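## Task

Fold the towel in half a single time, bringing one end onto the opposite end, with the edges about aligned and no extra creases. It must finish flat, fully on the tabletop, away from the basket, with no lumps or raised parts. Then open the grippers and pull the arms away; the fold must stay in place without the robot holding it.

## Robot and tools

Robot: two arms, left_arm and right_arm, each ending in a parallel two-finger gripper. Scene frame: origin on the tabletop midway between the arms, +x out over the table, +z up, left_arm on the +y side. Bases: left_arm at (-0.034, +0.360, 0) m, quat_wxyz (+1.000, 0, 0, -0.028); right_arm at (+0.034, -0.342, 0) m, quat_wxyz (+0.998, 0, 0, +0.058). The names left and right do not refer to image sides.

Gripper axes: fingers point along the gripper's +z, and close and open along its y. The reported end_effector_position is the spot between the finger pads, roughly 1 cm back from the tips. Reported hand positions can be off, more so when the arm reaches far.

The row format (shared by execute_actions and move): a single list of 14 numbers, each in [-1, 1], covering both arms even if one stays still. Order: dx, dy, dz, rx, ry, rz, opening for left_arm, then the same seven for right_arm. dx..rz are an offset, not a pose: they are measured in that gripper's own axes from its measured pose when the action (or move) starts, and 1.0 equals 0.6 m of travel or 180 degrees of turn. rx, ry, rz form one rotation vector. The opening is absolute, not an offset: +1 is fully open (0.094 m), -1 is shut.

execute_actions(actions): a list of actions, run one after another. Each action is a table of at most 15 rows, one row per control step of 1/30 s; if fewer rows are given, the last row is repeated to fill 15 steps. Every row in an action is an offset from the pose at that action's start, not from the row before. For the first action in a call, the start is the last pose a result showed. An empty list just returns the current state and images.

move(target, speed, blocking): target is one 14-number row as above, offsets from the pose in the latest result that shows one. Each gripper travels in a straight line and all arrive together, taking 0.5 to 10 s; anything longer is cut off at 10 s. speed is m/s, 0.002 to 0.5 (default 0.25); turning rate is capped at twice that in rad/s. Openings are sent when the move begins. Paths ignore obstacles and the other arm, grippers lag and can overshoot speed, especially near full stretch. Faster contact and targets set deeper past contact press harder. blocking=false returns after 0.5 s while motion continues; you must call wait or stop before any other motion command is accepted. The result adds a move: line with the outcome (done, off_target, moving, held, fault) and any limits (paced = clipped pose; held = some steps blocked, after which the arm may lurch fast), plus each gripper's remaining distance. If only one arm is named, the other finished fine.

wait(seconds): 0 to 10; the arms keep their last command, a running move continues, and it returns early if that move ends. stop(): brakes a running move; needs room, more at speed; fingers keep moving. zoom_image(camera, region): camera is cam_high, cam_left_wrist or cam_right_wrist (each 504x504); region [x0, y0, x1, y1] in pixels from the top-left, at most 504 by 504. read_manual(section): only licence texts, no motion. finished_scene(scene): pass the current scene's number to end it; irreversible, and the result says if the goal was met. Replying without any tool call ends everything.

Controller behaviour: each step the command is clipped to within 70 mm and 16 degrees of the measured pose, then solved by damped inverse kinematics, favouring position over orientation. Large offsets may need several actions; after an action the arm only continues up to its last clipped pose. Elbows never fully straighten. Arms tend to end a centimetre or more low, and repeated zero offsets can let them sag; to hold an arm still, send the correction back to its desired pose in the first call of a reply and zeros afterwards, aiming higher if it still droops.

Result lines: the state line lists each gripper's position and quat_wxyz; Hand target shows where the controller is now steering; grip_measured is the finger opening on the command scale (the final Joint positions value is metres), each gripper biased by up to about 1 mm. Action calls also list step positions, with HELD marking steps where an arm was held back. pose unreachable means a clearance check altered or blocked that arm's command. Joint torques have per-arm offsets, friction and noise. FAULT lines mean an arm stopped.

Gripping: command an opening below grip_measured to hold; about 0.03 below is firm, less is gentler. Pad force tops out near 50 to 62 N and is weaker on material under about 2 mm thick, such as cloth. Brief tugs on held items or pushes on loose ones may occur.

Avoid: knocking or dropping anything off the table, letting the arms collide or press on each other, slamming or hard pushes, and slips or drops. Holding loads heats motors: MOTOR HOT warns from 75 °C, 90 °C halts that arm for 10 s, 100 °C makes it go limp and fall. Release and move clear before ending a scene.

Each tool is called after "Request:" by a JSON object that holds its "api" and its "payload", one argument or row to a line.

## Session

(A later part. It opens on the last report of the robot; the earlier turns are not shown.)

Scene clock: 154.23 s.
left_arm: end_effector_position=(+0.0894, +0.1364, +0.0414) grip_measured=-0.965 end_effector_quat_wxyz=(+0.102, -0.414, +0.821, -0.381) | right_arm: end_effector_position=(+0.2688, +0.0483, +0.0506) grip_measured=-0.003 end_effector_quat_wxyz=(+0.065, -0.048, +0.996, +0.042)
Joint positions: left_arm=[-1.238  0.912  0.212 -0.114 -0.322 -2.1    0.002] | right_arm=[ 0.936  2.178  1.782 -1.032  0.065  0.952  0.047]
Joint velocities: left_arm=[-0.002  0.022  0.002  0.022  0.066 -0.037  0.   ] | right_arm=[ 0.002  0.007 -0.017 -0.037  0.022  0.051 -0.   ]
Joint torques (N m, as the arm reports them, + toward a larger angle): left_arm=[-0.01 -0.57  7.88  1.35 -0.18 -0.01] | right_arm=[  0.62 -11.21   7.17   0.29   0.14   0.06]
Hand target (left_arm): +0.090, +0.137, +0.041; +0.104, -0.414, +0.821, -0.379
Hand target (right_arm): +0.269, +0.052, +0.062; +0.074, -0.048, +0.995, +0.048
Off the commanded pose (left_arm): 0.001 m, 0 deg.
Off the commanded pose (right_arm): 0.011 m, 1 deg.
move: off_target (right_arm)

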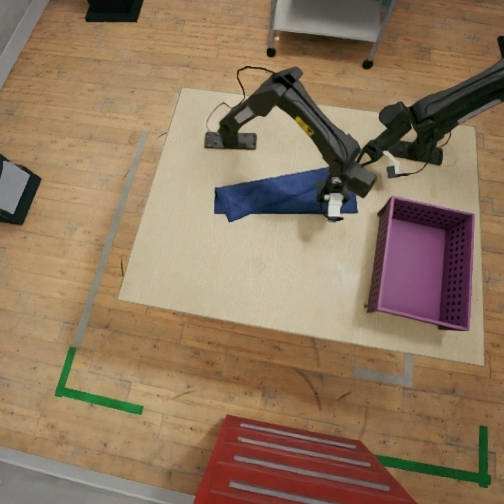

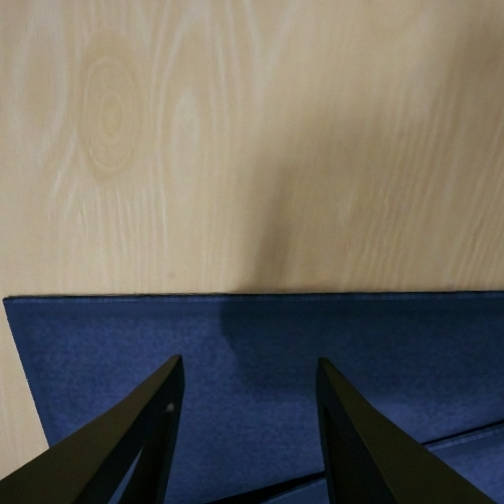

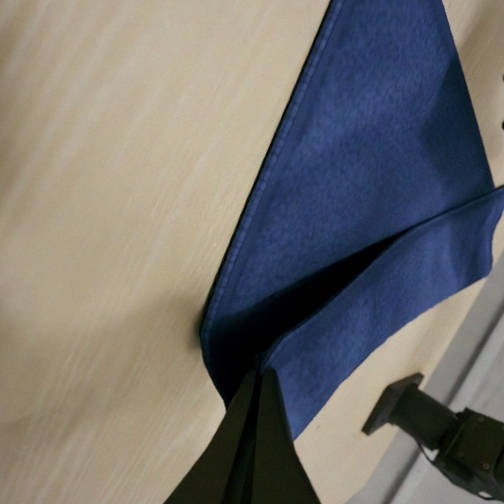

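Request:
{"api": "move", "payload": {
  "target": [0,0,0,0,0,0,-1, 0.005,0.12,0.0,0,0,0,0],
  "speed": 0.1
}}

Request:
{"api": "move", "payload": {
  "target": [0,0,0,0,0,0,-1, 0.0,-0.01,0.09,0,0,0,0],
  "speed": 0.06
}}

Request:
{"api": "move", "payload": {
  "target": [0,0,0,0,0,0,-1, -0.0,-0.2,0.01,0.08,0.03,0,0],
  "speed": 0.08
}}

Request:
{"api": "move", "payload": {
  "target": [0,0,0,0,0,0,-1, 0,-0.02,0.04,0.03,0,0,-1],
  "speed": 0.05
}}

Scene clock: 171.43 s.
left_arm: end_effector_position=(+0.0888, +0.1360, +0.0412) grip_measured=-0.965 end_effector_quat_wxyz=(+0.100, -0.413, +0.821, -0.380) | right_arm: end_effector_position=(+0.2598, +0.1184, +0.0602) grip_measured=-0.003 end_effector_quat_wxyz=(+0.064, -0.046, +0.995, +0.052)
Joint positions: left_arm=[-1.238  0.912  0.212 -0.114 -0.318 -2.1    0.002] | right_arm=[ 1.019  2.449  2.28  -1.25   0.065  1.037  0.047]
Joint velocities: left_arm=[ 0.002  0.002 -0.017  0.007 -0.007 -0.066  0.001] | right_arm=[-0.012 -0.007 -0.012 -0.037  0.007  0.022  0.   ]
Joint torques (N m, as the arm reports them, + toward a larger angle): left_arm=[-0.03 -0.57  7.98  1.38 -0.16  0.  ] | right_arm=[  0.63 -10.55   7.59   0.28   0.17   0.09]
Hand target (left_arm): +0.089, +0.136, +0.041; +0.102, -0.414, +0.821, -0.381
Hand target (right_arm): +0.258, +0.120, +0.055; +0.065, -0.047, +0.996, +0.043
Off the commanded pose (left_arm): 0.001 m, 0 deg.
Off the commanded pose (right_arm): 0.005 m, 1 deg.
move: done

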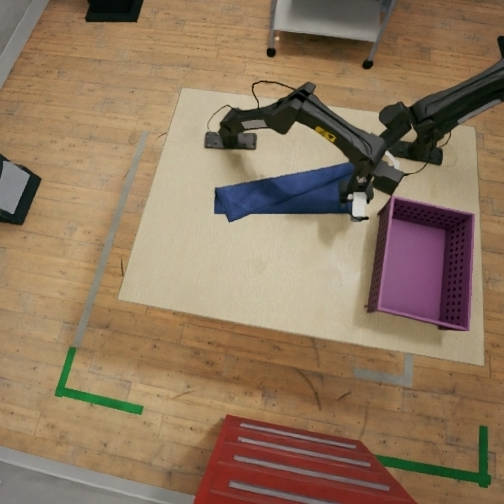

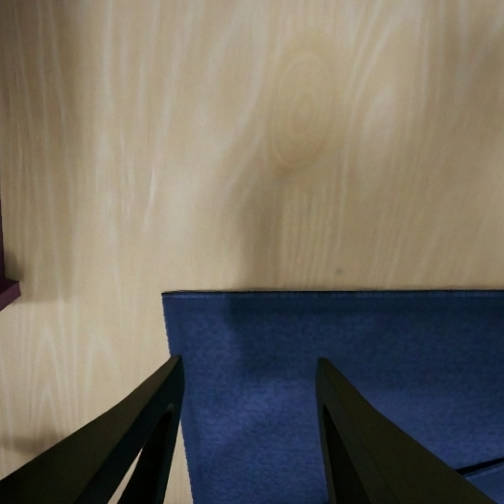

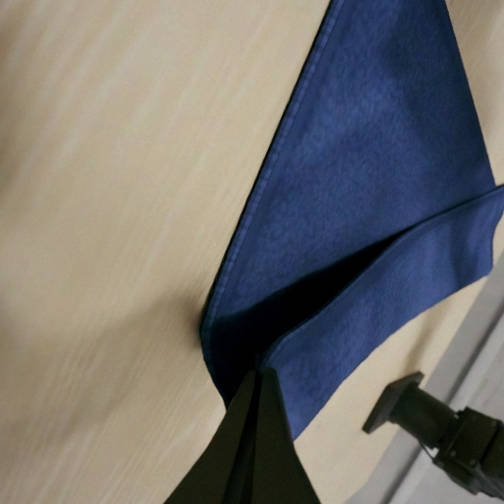

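Scene clock: 172.63 s.
left_arm: end_effector_position=(+0.0882, +0.1357, +0.0410) grip_measured=-0.965 end_effector_quat_wxyz=(+0.098, -0.413, +0.822, -0.380) | right_arm: end_effector_position=(+0.2624, +0.1240, +0.0244) grip_measured=-0.003 end_effector_quat_wxyz=(+0.070, -0.049, +0.994, +0.063)
Joint positions: left_arm=[-1.238  0.912  0.212 -0.114 -0.314 -2.1    0.002] | right_arm=[ 1.019  2.449  2.134 -1.079  0.065  1.03   0.047]
Joint velocities: left_arm=[-0.007  0.012 -0.012 -0.022 -0.007 -0.051  0.001] | right_arm=[-0.007  0.007  0.002  0.037 -0.066  0.007 -0.   ]
Joint torques (N m, as the arm reports them, + toward a larger angle): left_arm=[ 0.   -0.5   7.92  1.41 -0.12 -0.02] | right_arm=[ -0.86 -11.04   3.64   0.71   0.03  -0.05]
Hand target (left_arm): +0.089, +0.136, +0.041; +0.100, -0.413, +0.821, -0.380
Hand target (right_arm): +0.266, +0.118, +0.007; +0.064, -0.047, +0.996, +0.052
Off the commanded pose (left_arm): 0.001 m, 0 deg.
Off the commanded pose (right_arm): 0.019 m, 1 deg.
move: off_target (right_arm)

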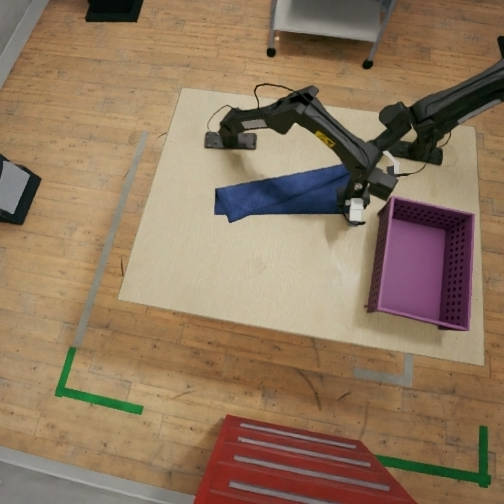

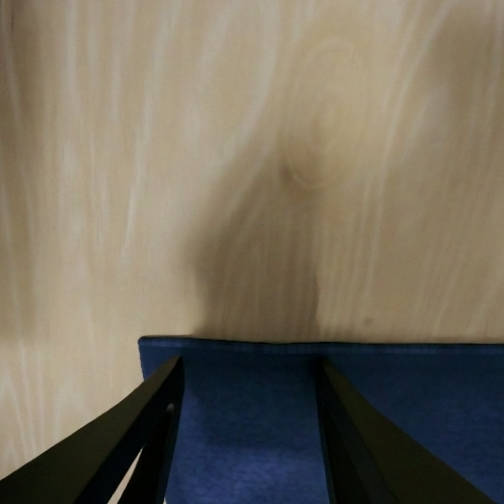

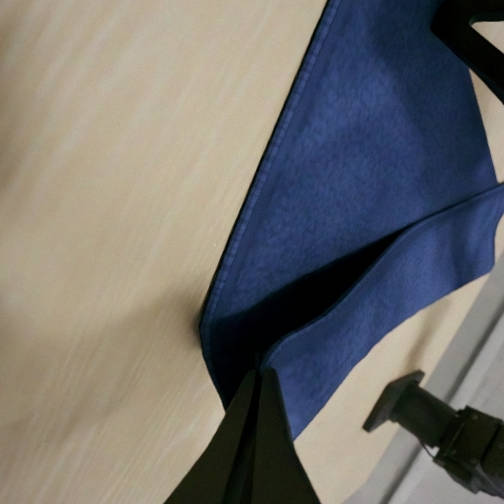

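Scene clock: 174.63 s.
left_arm: end_effector_position=(+0.0878, +0.1350, +0.0413) grip_measured=-0.965 end_effector_quat_wxyz=(+0.096, -0.412, +0.822, -0.381) | right_arm: end_effector_position=(+0.2755, +0.0373, +0.0201) grip_measured=-0.003 end_effector_quat_wxyz=(+0.039, -0.047, +0.998, -0.011)
Joint positions: left_arm=[-1.238  0.912  0.212 -0.112 -0.31  -2.1    0.002] | right_arm=[ 0.916  2.298  1.866 -1.115  0.077  0.936  0.047]
Joint velocities: left_arm=[-0.002 -0.007 -0.002 -0.037  0.022  0.051  0.001] | right_arm=[-0.002 -0.002  0.012 -0.051 -0.022 -0.037 -0.   ]
Joint torques (N m, as the arm reports them, + toward a larger angle): left_arm=[-0.01 -0.57  7.82  1.37 -0.14  0.01] | right_arm=[ -1.32 -10.3    2.25  -0.16   0.45  -0.04]
Hand target (left_arm): +0.088, +0.136, +0.041; +0.098, -0.413, +0.822, -0.380
Hand target (right_arm): +0.276, +0.007, +0.006; +0.030, -0.044, +0.996, -0.065
Off the commanded pose (left_arm): 0.001 m, 0 deg.
Off the commanded pose (right_arm): 0.035 m, 6 deg.
move: off_target (right_arm)

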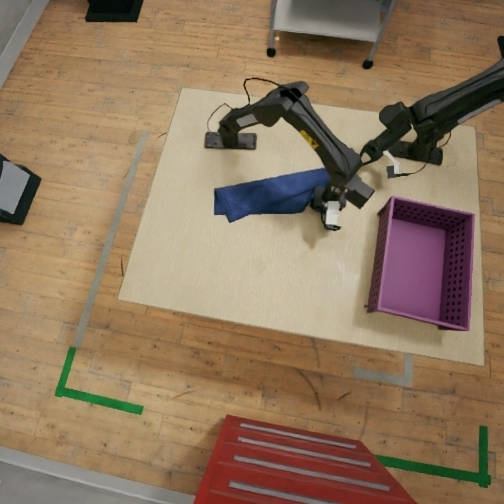

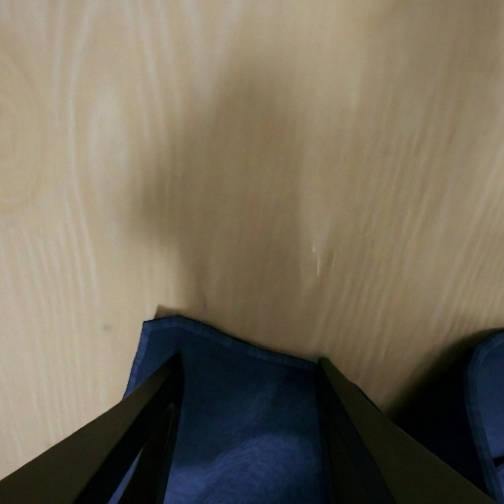

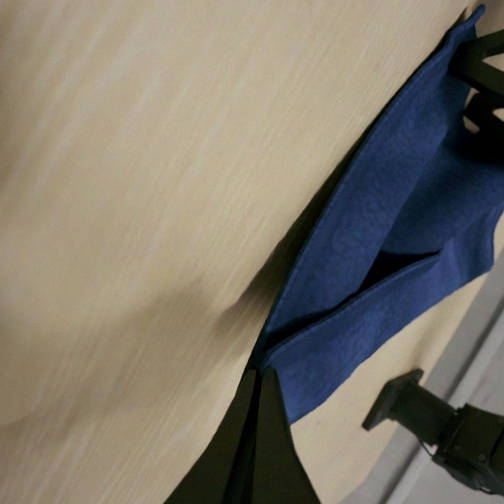

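Scene clock: 175.80 s.
left_arm: end_effector_position=(+0.0880, +0.1344, +0.0419) grip_measured=-0.965 end_effector_quat_wxyz=(+0.096, -0.412, +0.821, -0.383) | right_arm: end_effector_position=(+0.2760, +0.0372, +0.0196) grip_measured=-0.941 end_effector_quat_wxyz=(+0.042, -0.048, +0.998, -0.014)
Joint positions: left_arm=[-1.238  0.912  0.212 -0.108 -0.31  -2.1    0.002] | right_arm=[ 0.918  2.299  1.866 -1.114  0.086  0.938  0.003]
Joint velocities: left_arm=[-0.007 -0.002  0.002 -0.037  0.022 -0.037  0.   ] | right_arm=[-0.037  0.007  0.007  0.007  0.051  0.051  0.002]
Joint torques (N m, as the arm reports them, + toward a larger angle): left_arm=[-0.03 -0.53  7.94  1.36 -0.09 -0.01] | right_arm=[ 0.02 -7.41  5.88  0.03  0.45  0.09]
Hand target (left_arm): +0.088, +0.135, +0.041; +0.096, -0.412, +0.822, -0.381
Hand target (right_arm): +0.278, +0.024, -0.002; +0.042, -0.047, +0.996, -0.057
Off the commanded pose (left_arm): 0.001 m, 0 deg.
Off the commanded pose (right_arm): 0.026 m, 5 deg.
move: off_target (right_arm)

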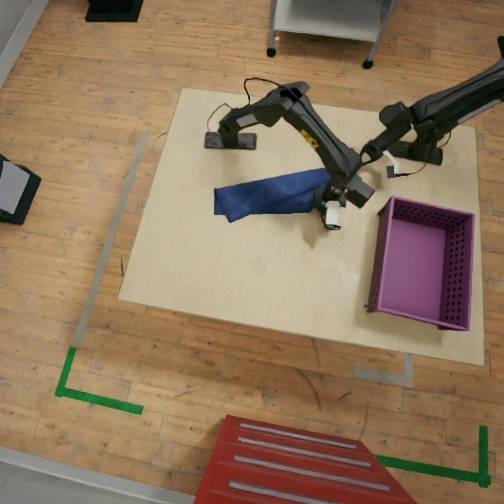

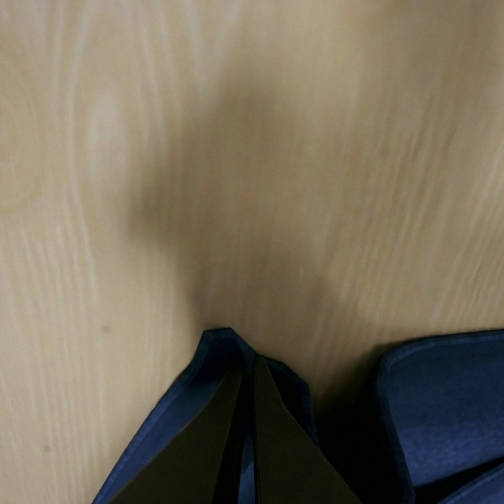

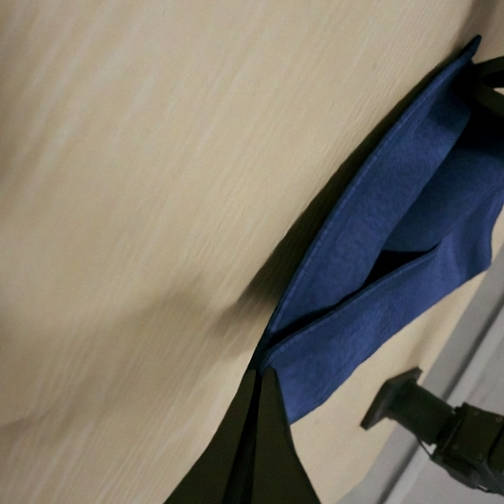

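Request:
{"api": "move", "payload": {
  "target": [-0.048,-0.313,-0.072,-0.2,0,0,-1, 0.06,-0.21,-0.3,0,0,0,-1],
  "speed": 0.15
}}

Request:
{"api": "move", "payload": {
  "target": [0,0,0,0,0,0.33,-1, 0,0,0,0,0,0,-1],
  "speed": 0.4
}}

Scene clock: 194.90 s.
left_arm: end_effector_position=(+0.1965, +0.1022, +0.1993) grip_measured=-0.966 end_effector_quat_wxyz=(-0.038, -0.415, +0.901, -0.122) | right_arm: end_effector_position=(+0.2366, -0.0794, +0.1894) grip_measured=-0.941 end_effector_quat_wxyz=(+0.044, -0.051, +0.998, -0.008)
Joint positions: left_arm=[-0.706  1.685  1.684 -1.368  0.159 -1.643  0.002] | right_arm=[ 0.836  1.782  1.784 -1.529  0.079  0.849  0.003]
Joint velocities: left_arm=[-0.002  0.017  0.002  0.037  0.022 -0.007  0.001] | right_arm=[-0.007  0.012  0.007 -0.007 -0.022 -0.007  0.001]
Joint torques (N m, as the arm reports them, + toward a larger angle): left_arm=[ 0.95 -6.3   9.73  0.25 -0.02  0.05] | right_arm=[-0.95 -8.24  7.11  0.    0.11 -0.07]
Hand target (left_arm): +0.198, +0.110, +0.201; -0.034, -0.419, +0.901, -0.106
Hand target (right_arm): +0.238, -0.086, +0.200; +0.050, -0.048, +0.998, -0.006
Off the commanded pose (left_arm): 0.009 m, 2 deg.
Off the commanded pose (right_arm): 0.013 m, 1 deg.
joint sent to its limit (right arm) — the command would take joint 4 (wrist pitch) past its lower limit, so that joint was sent only as far as its limit.
move: off_target (right_arm)

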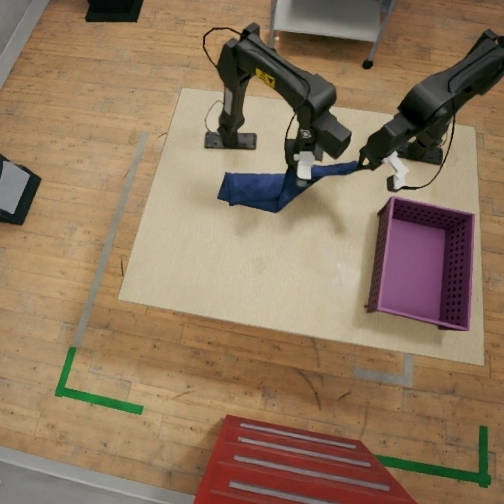

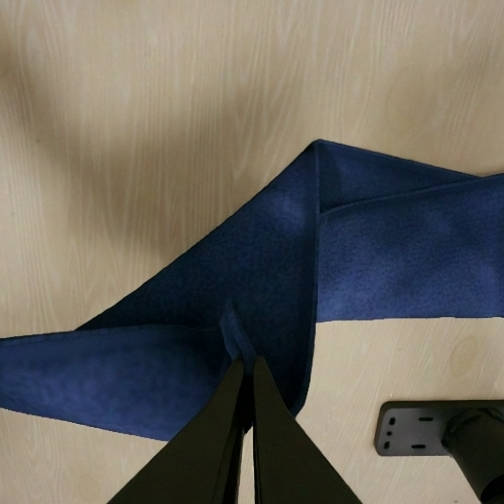

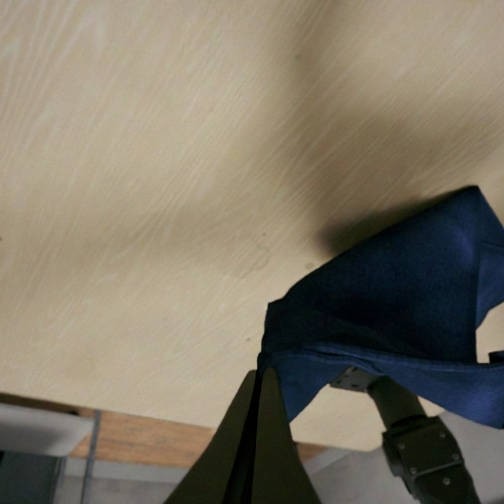

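Scene clock: 196.87 s.
left_arm: end_effector_position=(+0.1959, +0.1008, +0.1997) grip_measured=-0.966 end_effector_quat_wxyz=(+0.025, +0.080, +0.988, -0.129) | right_arm: end_effector_position=(+0.2375, -0.0775, +0.1894) grip_measured=-0.941 end_effector_quat_wxyz=(+0.046, -0.051, +0.998, -0.004)
Joint positions: left_arm=[-0.706  1.685  1.684 -1.365  0.168 -0.62   0.002] | right_arm=[ 0.836  1.782  1.784 -1.521  0.077  0.849  0.003]
Joint velocities: left_arm=[ 0.002 -0.012  0.007  0.022 -0.022  0.037  0.   ] | right_arm=[-0.002 -0.002  0.017  0.022 -0.022 -0.022 -0.001]
Joint torques (N m, as the arm reports them, + toward a larger angle): left_arm=[ 0.01 -7.1   7.35  0.57  0.03  0.1 ] | right_arm=[ 0.1  -7.27  5.41  0.2   0.08  0.04]
Hand target (left_arm): +0.197, +0.102, +0.199; +0.028, +0.086, +0.988, -0.125
Hand target (right_arm): +0.237, -0.079, +0.189; +0.044, -0.051, +0.998, -0.008
Off the commanded pose (left_arm): 0.002 m, 1 deg.
Off the commanded pose (right_arm): 0.002 m, 0 deg.
move: done

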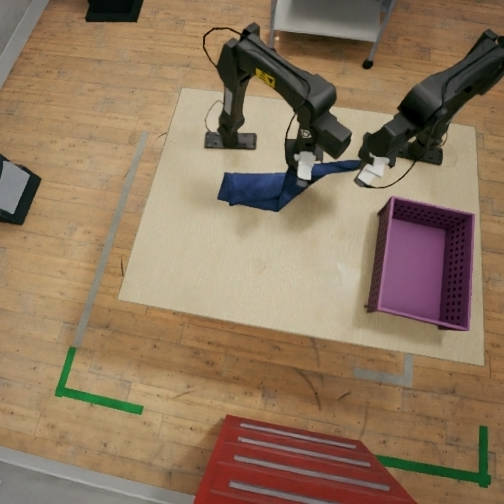

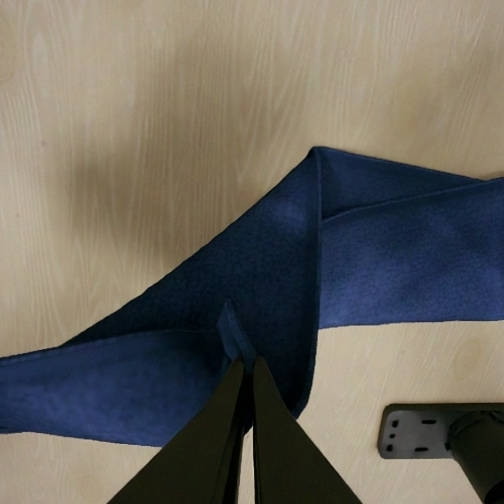

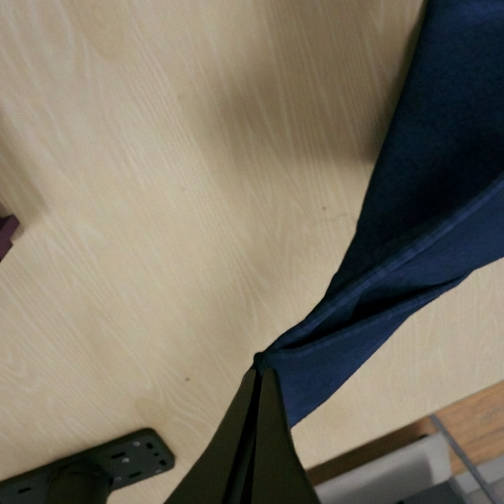

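Request:
{"api": "move", "payload": {
  "target": [-0.417,-0.047,-0.475,0,-0.4,0,-1, -0.36,-0.068,-0.49,0,-0.38,0,-1],
  "speed": 0.2
}}

Scene clock: 208.17 s.
left_arm: end_effector_position=(+0.4268, +0.1022, +0.4971) grip_measured=-0.966 end_effector_quat_wxyz=(+0.597, -0.011, +0.784, -0.169) | right_arm: end_effector_position=(+0.4234, -0.0856, +0.5051) grip_measured=-0.941 end_effector_quat_wxyz=(+0.601, -0.052, +0.796, +0.045)
Joint positions: left_arm=[-0.574  2.084  2.806 -0.971 -0.358 -0.379  0.002] | right_arm=[ 0.694  1.97   2.757 -1.134  0.641  0.222  0.003]
Joint velocities: left_arm=[ 0.012  0.027  0.046 -0.037  0.066 -0.066  0.   ] | right_arm=[-0.012  0.012  0.037 -0.022 -0.051 -0.022  0.001]
Joint torques (N m, as the arm reports them, + toward a larger angle): left_arm=[ 1.12 -8.66  8.36  1.67 -0.2   0.07] | right_arm=[-0.93 -6.22  5.95  1.43  0.28 -0.01]
Hand target (left_arm): +0.431, +0.112, +0.498; +0.601, -0.019, +0.783, -0.156
Hand target (right_arm): +0.429, -0.092, +0.504; +0.602, -0.045, +0.797, +0.030
Off the commanded pose (left_arm): 0.009 m, 2 deg.
Off the commanded pose (right_arm): 0.011 m, 2 deg.
move: off_target (right_arm)

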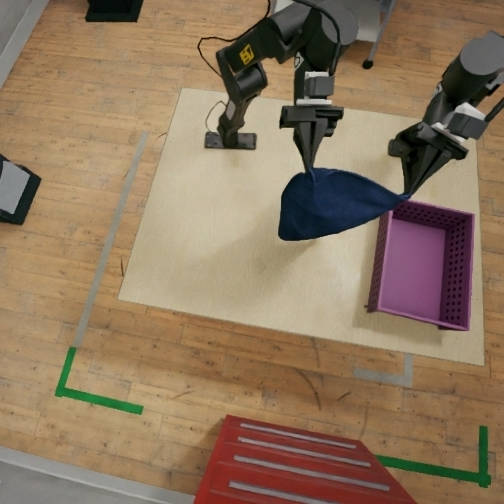

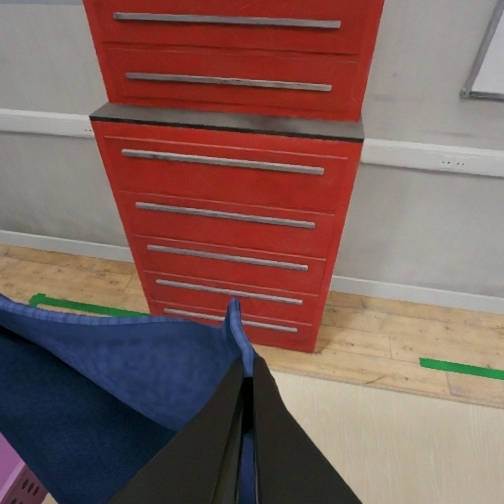

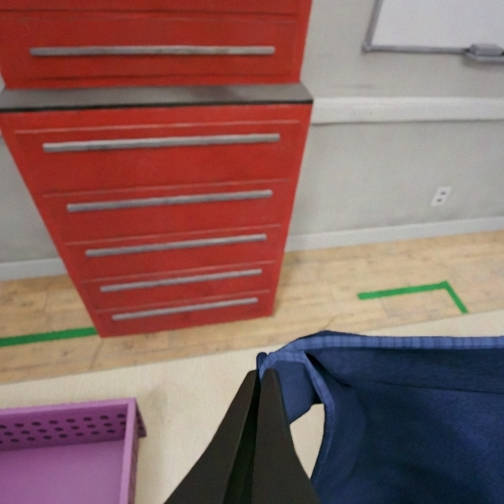

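Request:
{"api": "move", "payload": {
  "target": [0.474,0.048,-0.266,0,0.2,0,-1, 0.495,0.015,-0.25,0,0.2,0,-1],
  "speed": 0.15
}}

Request:
{"api": "zoom_image", "payload": {
  "camera": "cam_high",
  "region": [180, 100, 430, 300]
}}

Scene clock: 218.90 s.
left_arm: end_effector_position=(+0.2065, +0.1007, +0.2586) grip_measured=-0.966 end_effector_quat_wxyz=(+0.325, +0.049, +0.928, -0.173) | right_arm: end_effector_position=(+0.2044, -0.0928, +0.2610) grip_measured=-0.941 end_effector_quat_wxyz=(+0.326, -0.055, +0.943, +0.042)
Joint positions: left_arm=[-0.915  1.303  1.339 -0.899 -0.289 -0.757  0.002] | right_arm=[ 1.187  1.407  1.524 -1.353  0.592  1.085  0.003]
Joint velocities: left_arm=[ 0.017  0.022 -0.007  0.007  0.007  0.051 -0.   ] | right_arm=[ 0.002  0.002 -0.007 -0.022 -0.007 -0.007  0.   ]
Joint torques (N m, as the arm reports them, + toward a larger angle): left_arm=[-0.32 -6.21  6.89  1.06 -0.31 -0.08] | right_arm=[ 0.7  -6.34  3.98  0.32  0.38  0.08]
Hand target (left_arm): +0.203, +0.111, +0.259; +0.329, +0.045, +0.929, -0.162
Hand target (right_arm): +0.199, -0.108, +0.260; +0.323, -0.062, +0.944, +0.027
Off the commanded pose (left_arm): 0.009 m, 1 deg.
Off the commanded pose (right_arm): 0.014 m, 2 deg.
move: off_target (right_arm)

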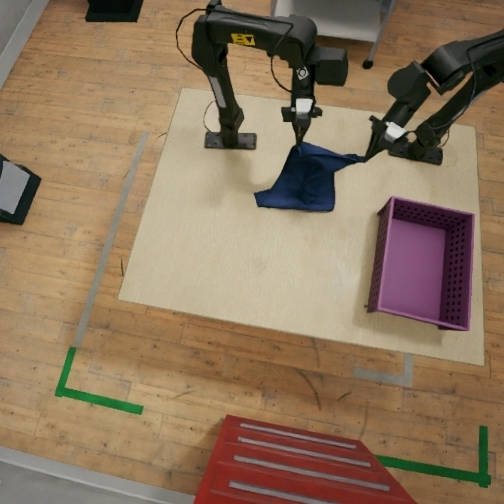

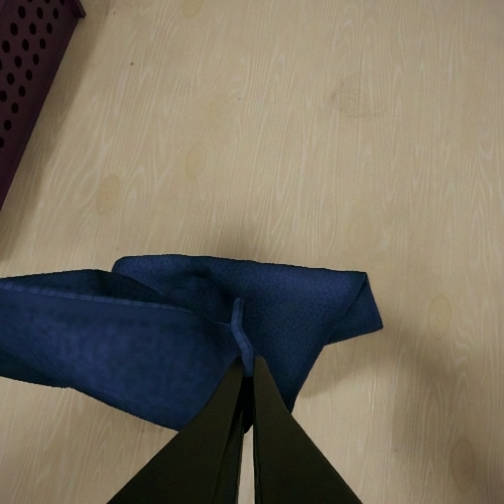

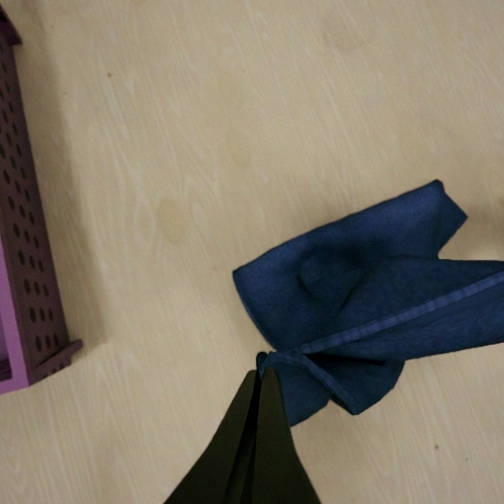

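Region (180, 100, 430, 300) of cam_high's 504x504 image, scaled by 2.016, with more detail than that image has; it fills the top 403 rows of this view, and the rest is white.

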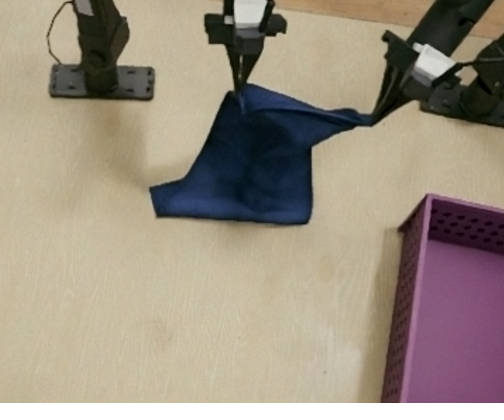

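Request:
{"api": "move", "payload": {
  "target": [-0.35,0.10,0.263,0,-0.1,0,-1, -0.35,-0.07,0.275,0,-0.1,0,-1],
  "speed": 0.15
}}

Request:
{"api": "zoom_image", "payload": {
  "camera": "cam_high",
  "region": [180, 100, 430, 300]
}}

Scene clock: 230.20 s.
left_arm: end_effector_position=(+0.4655, +0.0973, +0.2426) grip_measured=-0.966 end_effector_quat_wxyz=(+0.446, +0.023, +0.877, -0.178) | right_arm: end_effector_position=(+0.4676, -0.0964, +0.2581) grip_measured=-0.941 end_effector_quat_wxyz=(+0.470, -0.052, +0.879, +0.052)
Joint positions: left_arm=[-0.459  1.891  1.679 -0.359 -0.092 -0.412  0.002] | right_arm=[ 0.535  1.699  1.531 -0.474  0.398  0.333  0.003]
Joint velocities: left_arm=[ 0.002 -0.012  0.002 -0.007 -0.022 -0.066  0.   ] | right_arm=[-0.002 -0.012  0.012 -0.066 -0.037  0.051 -0.001]
Joint torques (N m, as the arm reports them, + toward a larger angle): left_arm=[ 1.02 -9.98 11.41  1.77 -0.07  0.1 ] | right_arm=[-0.66 -6.75  8.58  1.44  0.15 -0.06]
Hand target (left_arm): +0.474, +0.101, +0.256; +0.464, +0.020, +0.868, -0.179
Hand target (right_arm): +0.474, -0.099, +0.262; +0.473, -0.049, +0.878, +0.048
Off the commanded pose (left_arm): 0.019 m, 3 deg.
Off the commanded pose (right_arm): 0.008 m, 1 deg.
move: off_target (left_arm)

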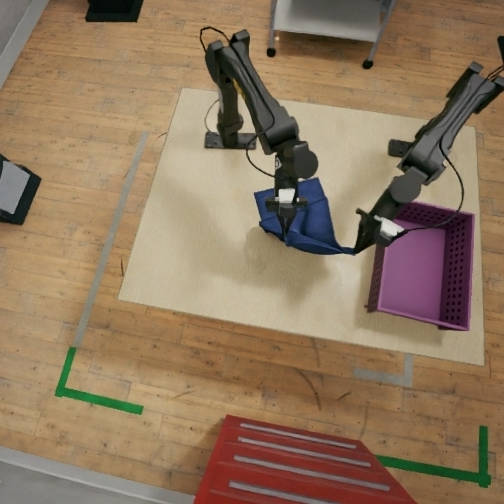

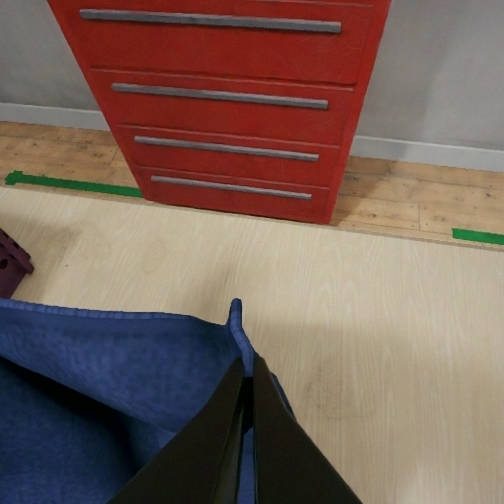

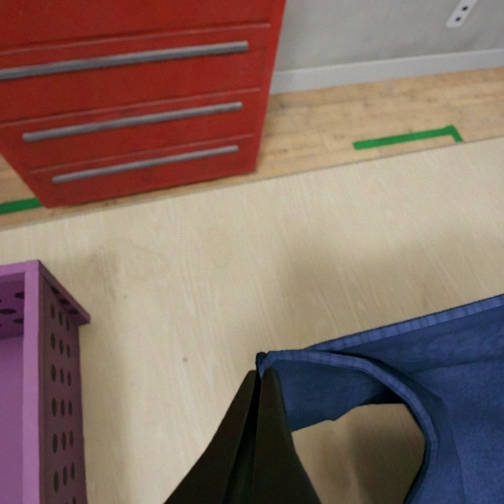

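Region (180, 100, 430, 300) of cam_high's 504x504 image, scaled by 2.016, with more detail than that image has; it fills the top 403 rows of this view, and the rest is white.

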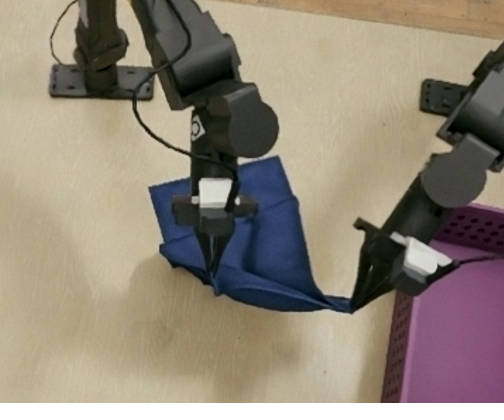

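Request:
{"api": "move", "payload": {
  "target": [0.273,-0.137,-0.193,0,0.15,0,-1, 0.193,-0.088,-0.125,0,0.15,0,-1],
  "speed": 0.12
}}

Request:
{"api": "zoom_image", "payload": {
  "camera": "cam_high",
  "region": [180, 100, 430, 300]
}}

Scene clock: 249.87 s.
left_arm: end_effector_position=(+0.2705, +0.0329, +0.1993) grip_measured=-0.966 end_effector_quat_wxyz=(+0.240, +0.068, +0.952, -0.177) | right_arm: end_effector_position=(+0.3550, -0.1495, +0.2030) grip_measured=-0.941 end_effector_quat_wxyz=(+0.257, -0.073, +0.962, +0.050)
Joint positions: left_arm=[-0.802  1.704  1.556 -0.822 -0.086 -0.689  0.002] | right_arm=[ 0.504  1.512  1.416 -0.971  0.176  0.424  0.003]
Joint velocities: left_arm=[-0.007  0.012  0.002 -0.022  0.007 -0.007 -0.   ] | right_arm=[-0.007  0.002  0.007 -0.051  0.037 -0.037 -0.001]
Joint torques (N m, as the arm reports them, + toward a larger angle): left_arm=[ -0.31 -10.31   6.73   0.87  -0.08  -0.02] | right_arm=[-1.24 -7.4   4.58  0.83  0.23  0.04]
Hand target (left_arm): +0.262, +0.043, +0.199; +0.232, +0.067, +0.956, -0.166
Hand target (right_arm): +0.350, -0.164, +0.201; +0.252, -0.062, +0.965, +0.037
Off the commanded pose (left_arm): 0.012 m, 2 deg.
Off the commanded pose (right_arm): 0.016 m, 2 deg.
move: off_target (left_arm, right_arm)

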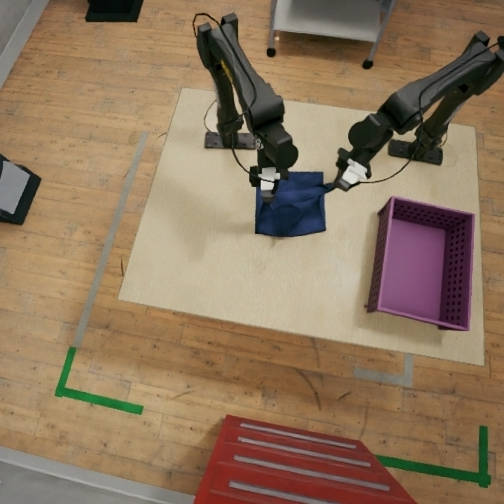

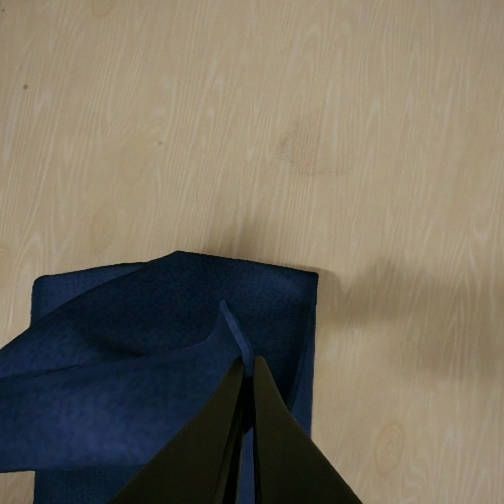

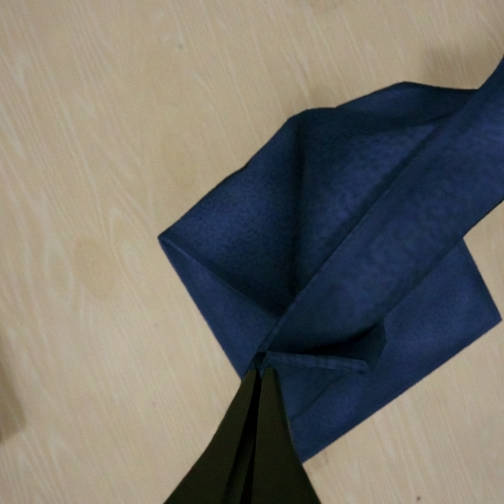

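Region (180, 100, 430, 300) of cam_high's 504x504 image, scaled by 2.016, with more detail than that image has; it fills the top 403 rows of this view, and the rest is white.

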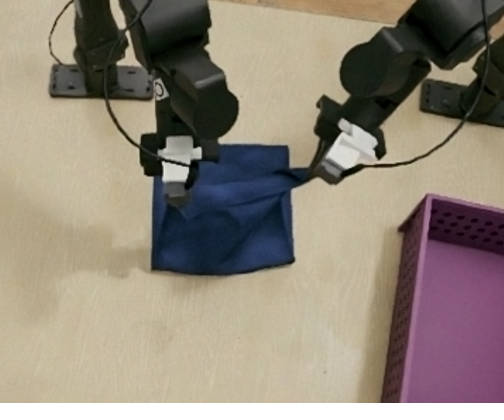

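Request:
{"api": "move", "payload": {
  "target": [0.27,-0.035,0.097,0,0.2,0,-1, 0.32,-0.053,0.047,0,0.2,0,-1],
  "speed": 0.12
}}

Request:
{"api": "zoom_image", "payload": {
  "camera": "cam_high",
  "region": [180, 100, 430, 300]
}}

Scene clock: 261.77 s.
left_arm: end_effector_position=(+0.1596, -0.0093, +0.0885) grip_measured=-0.966 end_effector_quat_wxyz=(-0.043, +0.124, +0.978, -0.165) | right_arm: end_effector_position=(+0.2144, -0.1902, +0.0813) grip_measured=-0.941 end_effector_quat_wxyz=(-0.045, -0.090, +0.995, +0.031)
Joint positions: left_arm=[-0.915  1.95   1.556 -0.981  0.282 -0.748  0.002] | right_arm=[ 0.504  1.493  1.041 -1.164 -0.098  0.438  0.003]
Joint velocities: left_arm=[-0.012 -0.012  0.007  0.007 -0.007 -0.095  0.   ] | right_arm=[ 0.007 -0.007  0.017  0.051  0.007  0.022 -0.   ]
Joint torques (N m, as the arm reports them, + toward a larger angle): left_arm=[-0.72 -9.18  6.24  0.25  0.24 -0.02] | right_arm=[-1.29 -6.    3.79 -0.07  0.03 -0.05]
Hand target (left_arm): +0.149, -0.001, +0.081; -0.064, +0.123, +0.980, -0.145
Hand target (right_arm): +0.209, -0.200, +0.080; -0.052, -0.084, +0.995, +0.023
Off the commanded pose (left_arm): 0.016 m, 3 deg.
Off the commanded pose (right_arm): 0.010 m, 1 deg.
move: off_target (left_arm)

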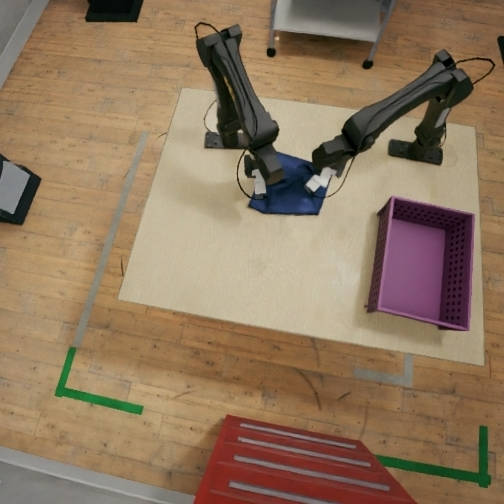

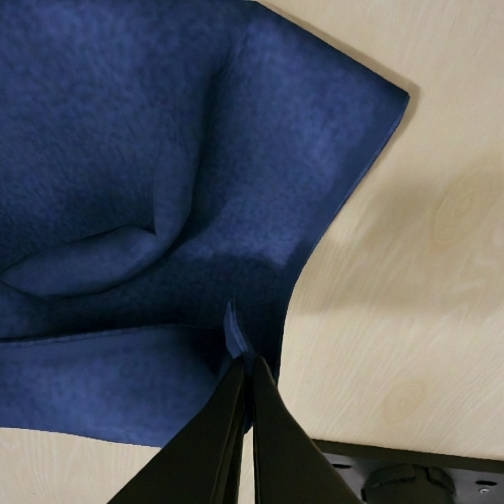

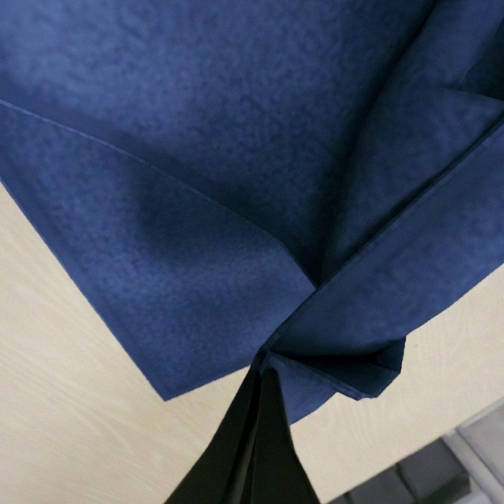

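Region (180, 100, 430, 300) of cam_high's 504x504 image, scaled by 2.016, with more detail than that image has; it fills the top 403 rows of this view, and the rest is white.

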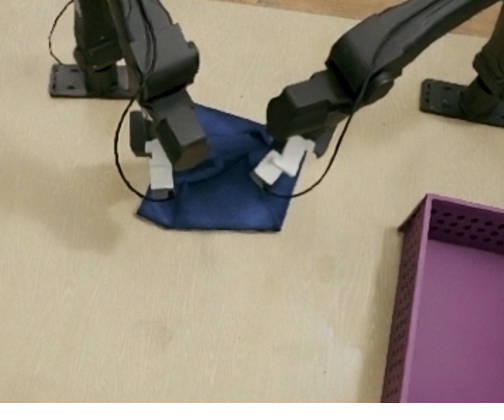

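Request:
{"api": "move", "payload": {
  "target": [-0.358,0.042,-0.76,0,-0.45,0,-1, -0.32,0.13,-0.72,0,-0.45,0,-1],
  "speed": 0.3
}}

Scene clock: 272.73 s.
left_arm: end_effector_position=(+0.4297, +0.0969, +0.4906) grip_measured=-0.966 end_effector_quat_wxyz=(+0.590, -0.016, +0.777, -0.217) | right_arm: end_effector_position=(+0.4271, -0.0978, +0.4979) grip_measured=-0.941 end_effector_quat_wxyz=(+0.607, -0.052, +0.787, +0.094)
Joint positions: left_arm=[-0.551  1.944  2.491 -0.766 -0.27  -0.432  0.002] | right_arm=[ 0.624  1.731  2.296 -0.848  0.504  0.228  0.003]
Joint velocities: left_arm=[-0.012 -0.017  0.017 -0.066  0.066 -0.022 -0.001] | right_arm=[-0.002 -0.007  0.007 -0.051 -0.11  -0.007 -0.001]
Joint torques (N m, as the arm reports them, + toward a larger angle): left_arm=[ 0.69 -8.42  9.5   1.73 -0.19  0.08] | right_arm=[-0.19 -5.3   6.93  1.66  0.23 -0.03]
Hand target (left_arm): +0.432, +0.104, +0.497; +0.599, -0.022, +0.773, -0.208
Hand target (right_arm): +0.431, -0.099, +0.501; +0.612, -0.048, +0.785, +0.087
Off the commanded pose (left_arm): 0.011 m, 2 deg.
Off the commanded pose (right_arm): 0.005 m, 2 deg.
move: off_target (left_arm)

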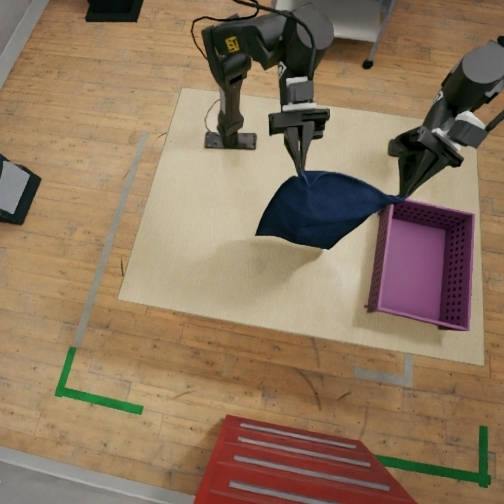

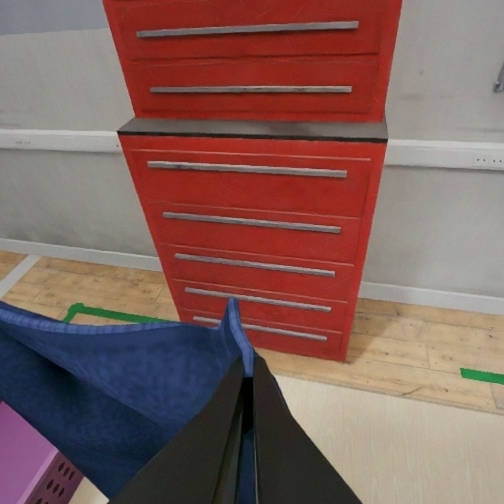

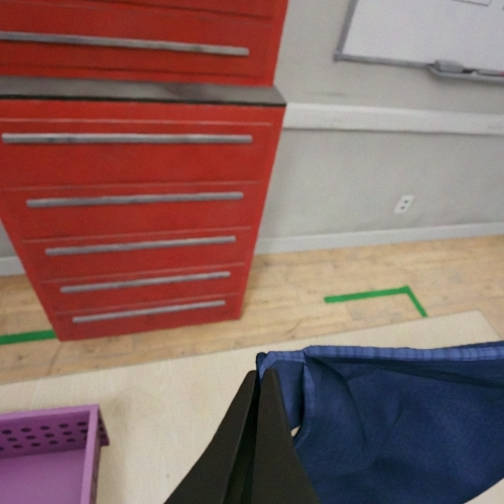

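Request:
{"api": "move", "payload": {
  "target": [0.46,0.05,-0.31,0,0.1,0,-1, 0.46,0.033,-0.305,0,0.1,0,-1],
  "speed": 0.5
}}

Request:
{"api": "zoom_image", "payload": {
  "camera": "cam_high",
  "region": [180, 100, 430, 300]
}}

Scene clock: 281.43 s.
left_arm: end_effector_position=(+0.1820, +0.1005, +0.2603) grip_measured=-0.966 end_effector_quat_wxyz=(+0.448, +0.033, +0.865, -0.224) | right_arm: end_effector_position=(+0.1781, -0.1071, +0.2692) grip_measured=-0.941 end_effector_quat_wxyz=(+0.461, -0.059, +0.880, +0.103)
Joint positions: left_arm=[-1.111  1.081  0.995 -0.545 -0.566 -0.799  0.002] | right_arm=[ 1.441  1.189  1.225 -1.19   0.919  1.217  0.003]
Joint velocities: left_arm=[-0.007 -0.007 -0.017  0.051  0.022 -0.007 -0.   ] | right_arm=[-0.012 -0.017 -0.007  0.022  0.022  0.037 -0.   ]
Joint torques (N m, as the arm reports them, + toward a larger angle): left_arm=[-0.42 -4.39  7.83  1.42 -0.61 -0.06] | right_arm=[ 0.87 -1.66  8.23  0.33  0.67  0.01]
Hand target (left_arm): +0.184, +0.110, +0.266; +0.464, +0.020, +0.859, -0.216
Hand target (right_arm): +0.179, -0.110, +0.277; +0.472, -0.064, +0.875, +0.089
Off the commanded pose (left_arm): 0.009 m, 2 deg.
Off the commanded pose (right_arm): 0.009 m, 3 deg.
move: off_target (right_arm)

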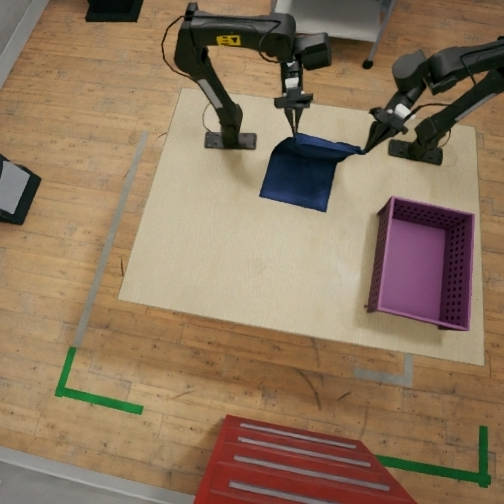

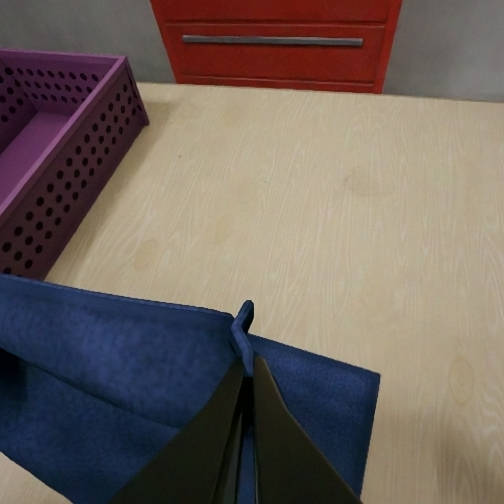

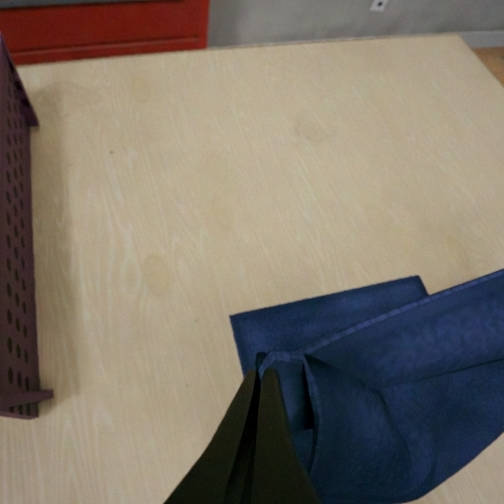

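Region (180, 100, 430, 300) of cam_high's 504x504 image, scaled by 2.016, with more detail than that image has; it fills the top 403 rows of this view, and the rest is white.

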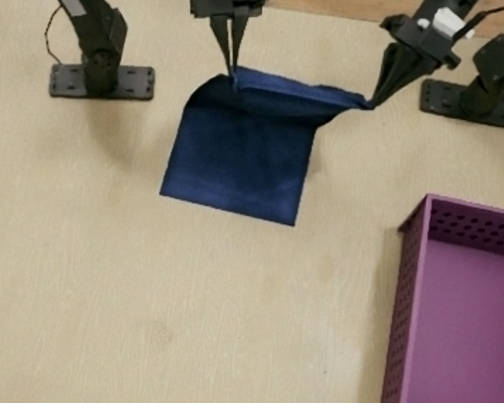

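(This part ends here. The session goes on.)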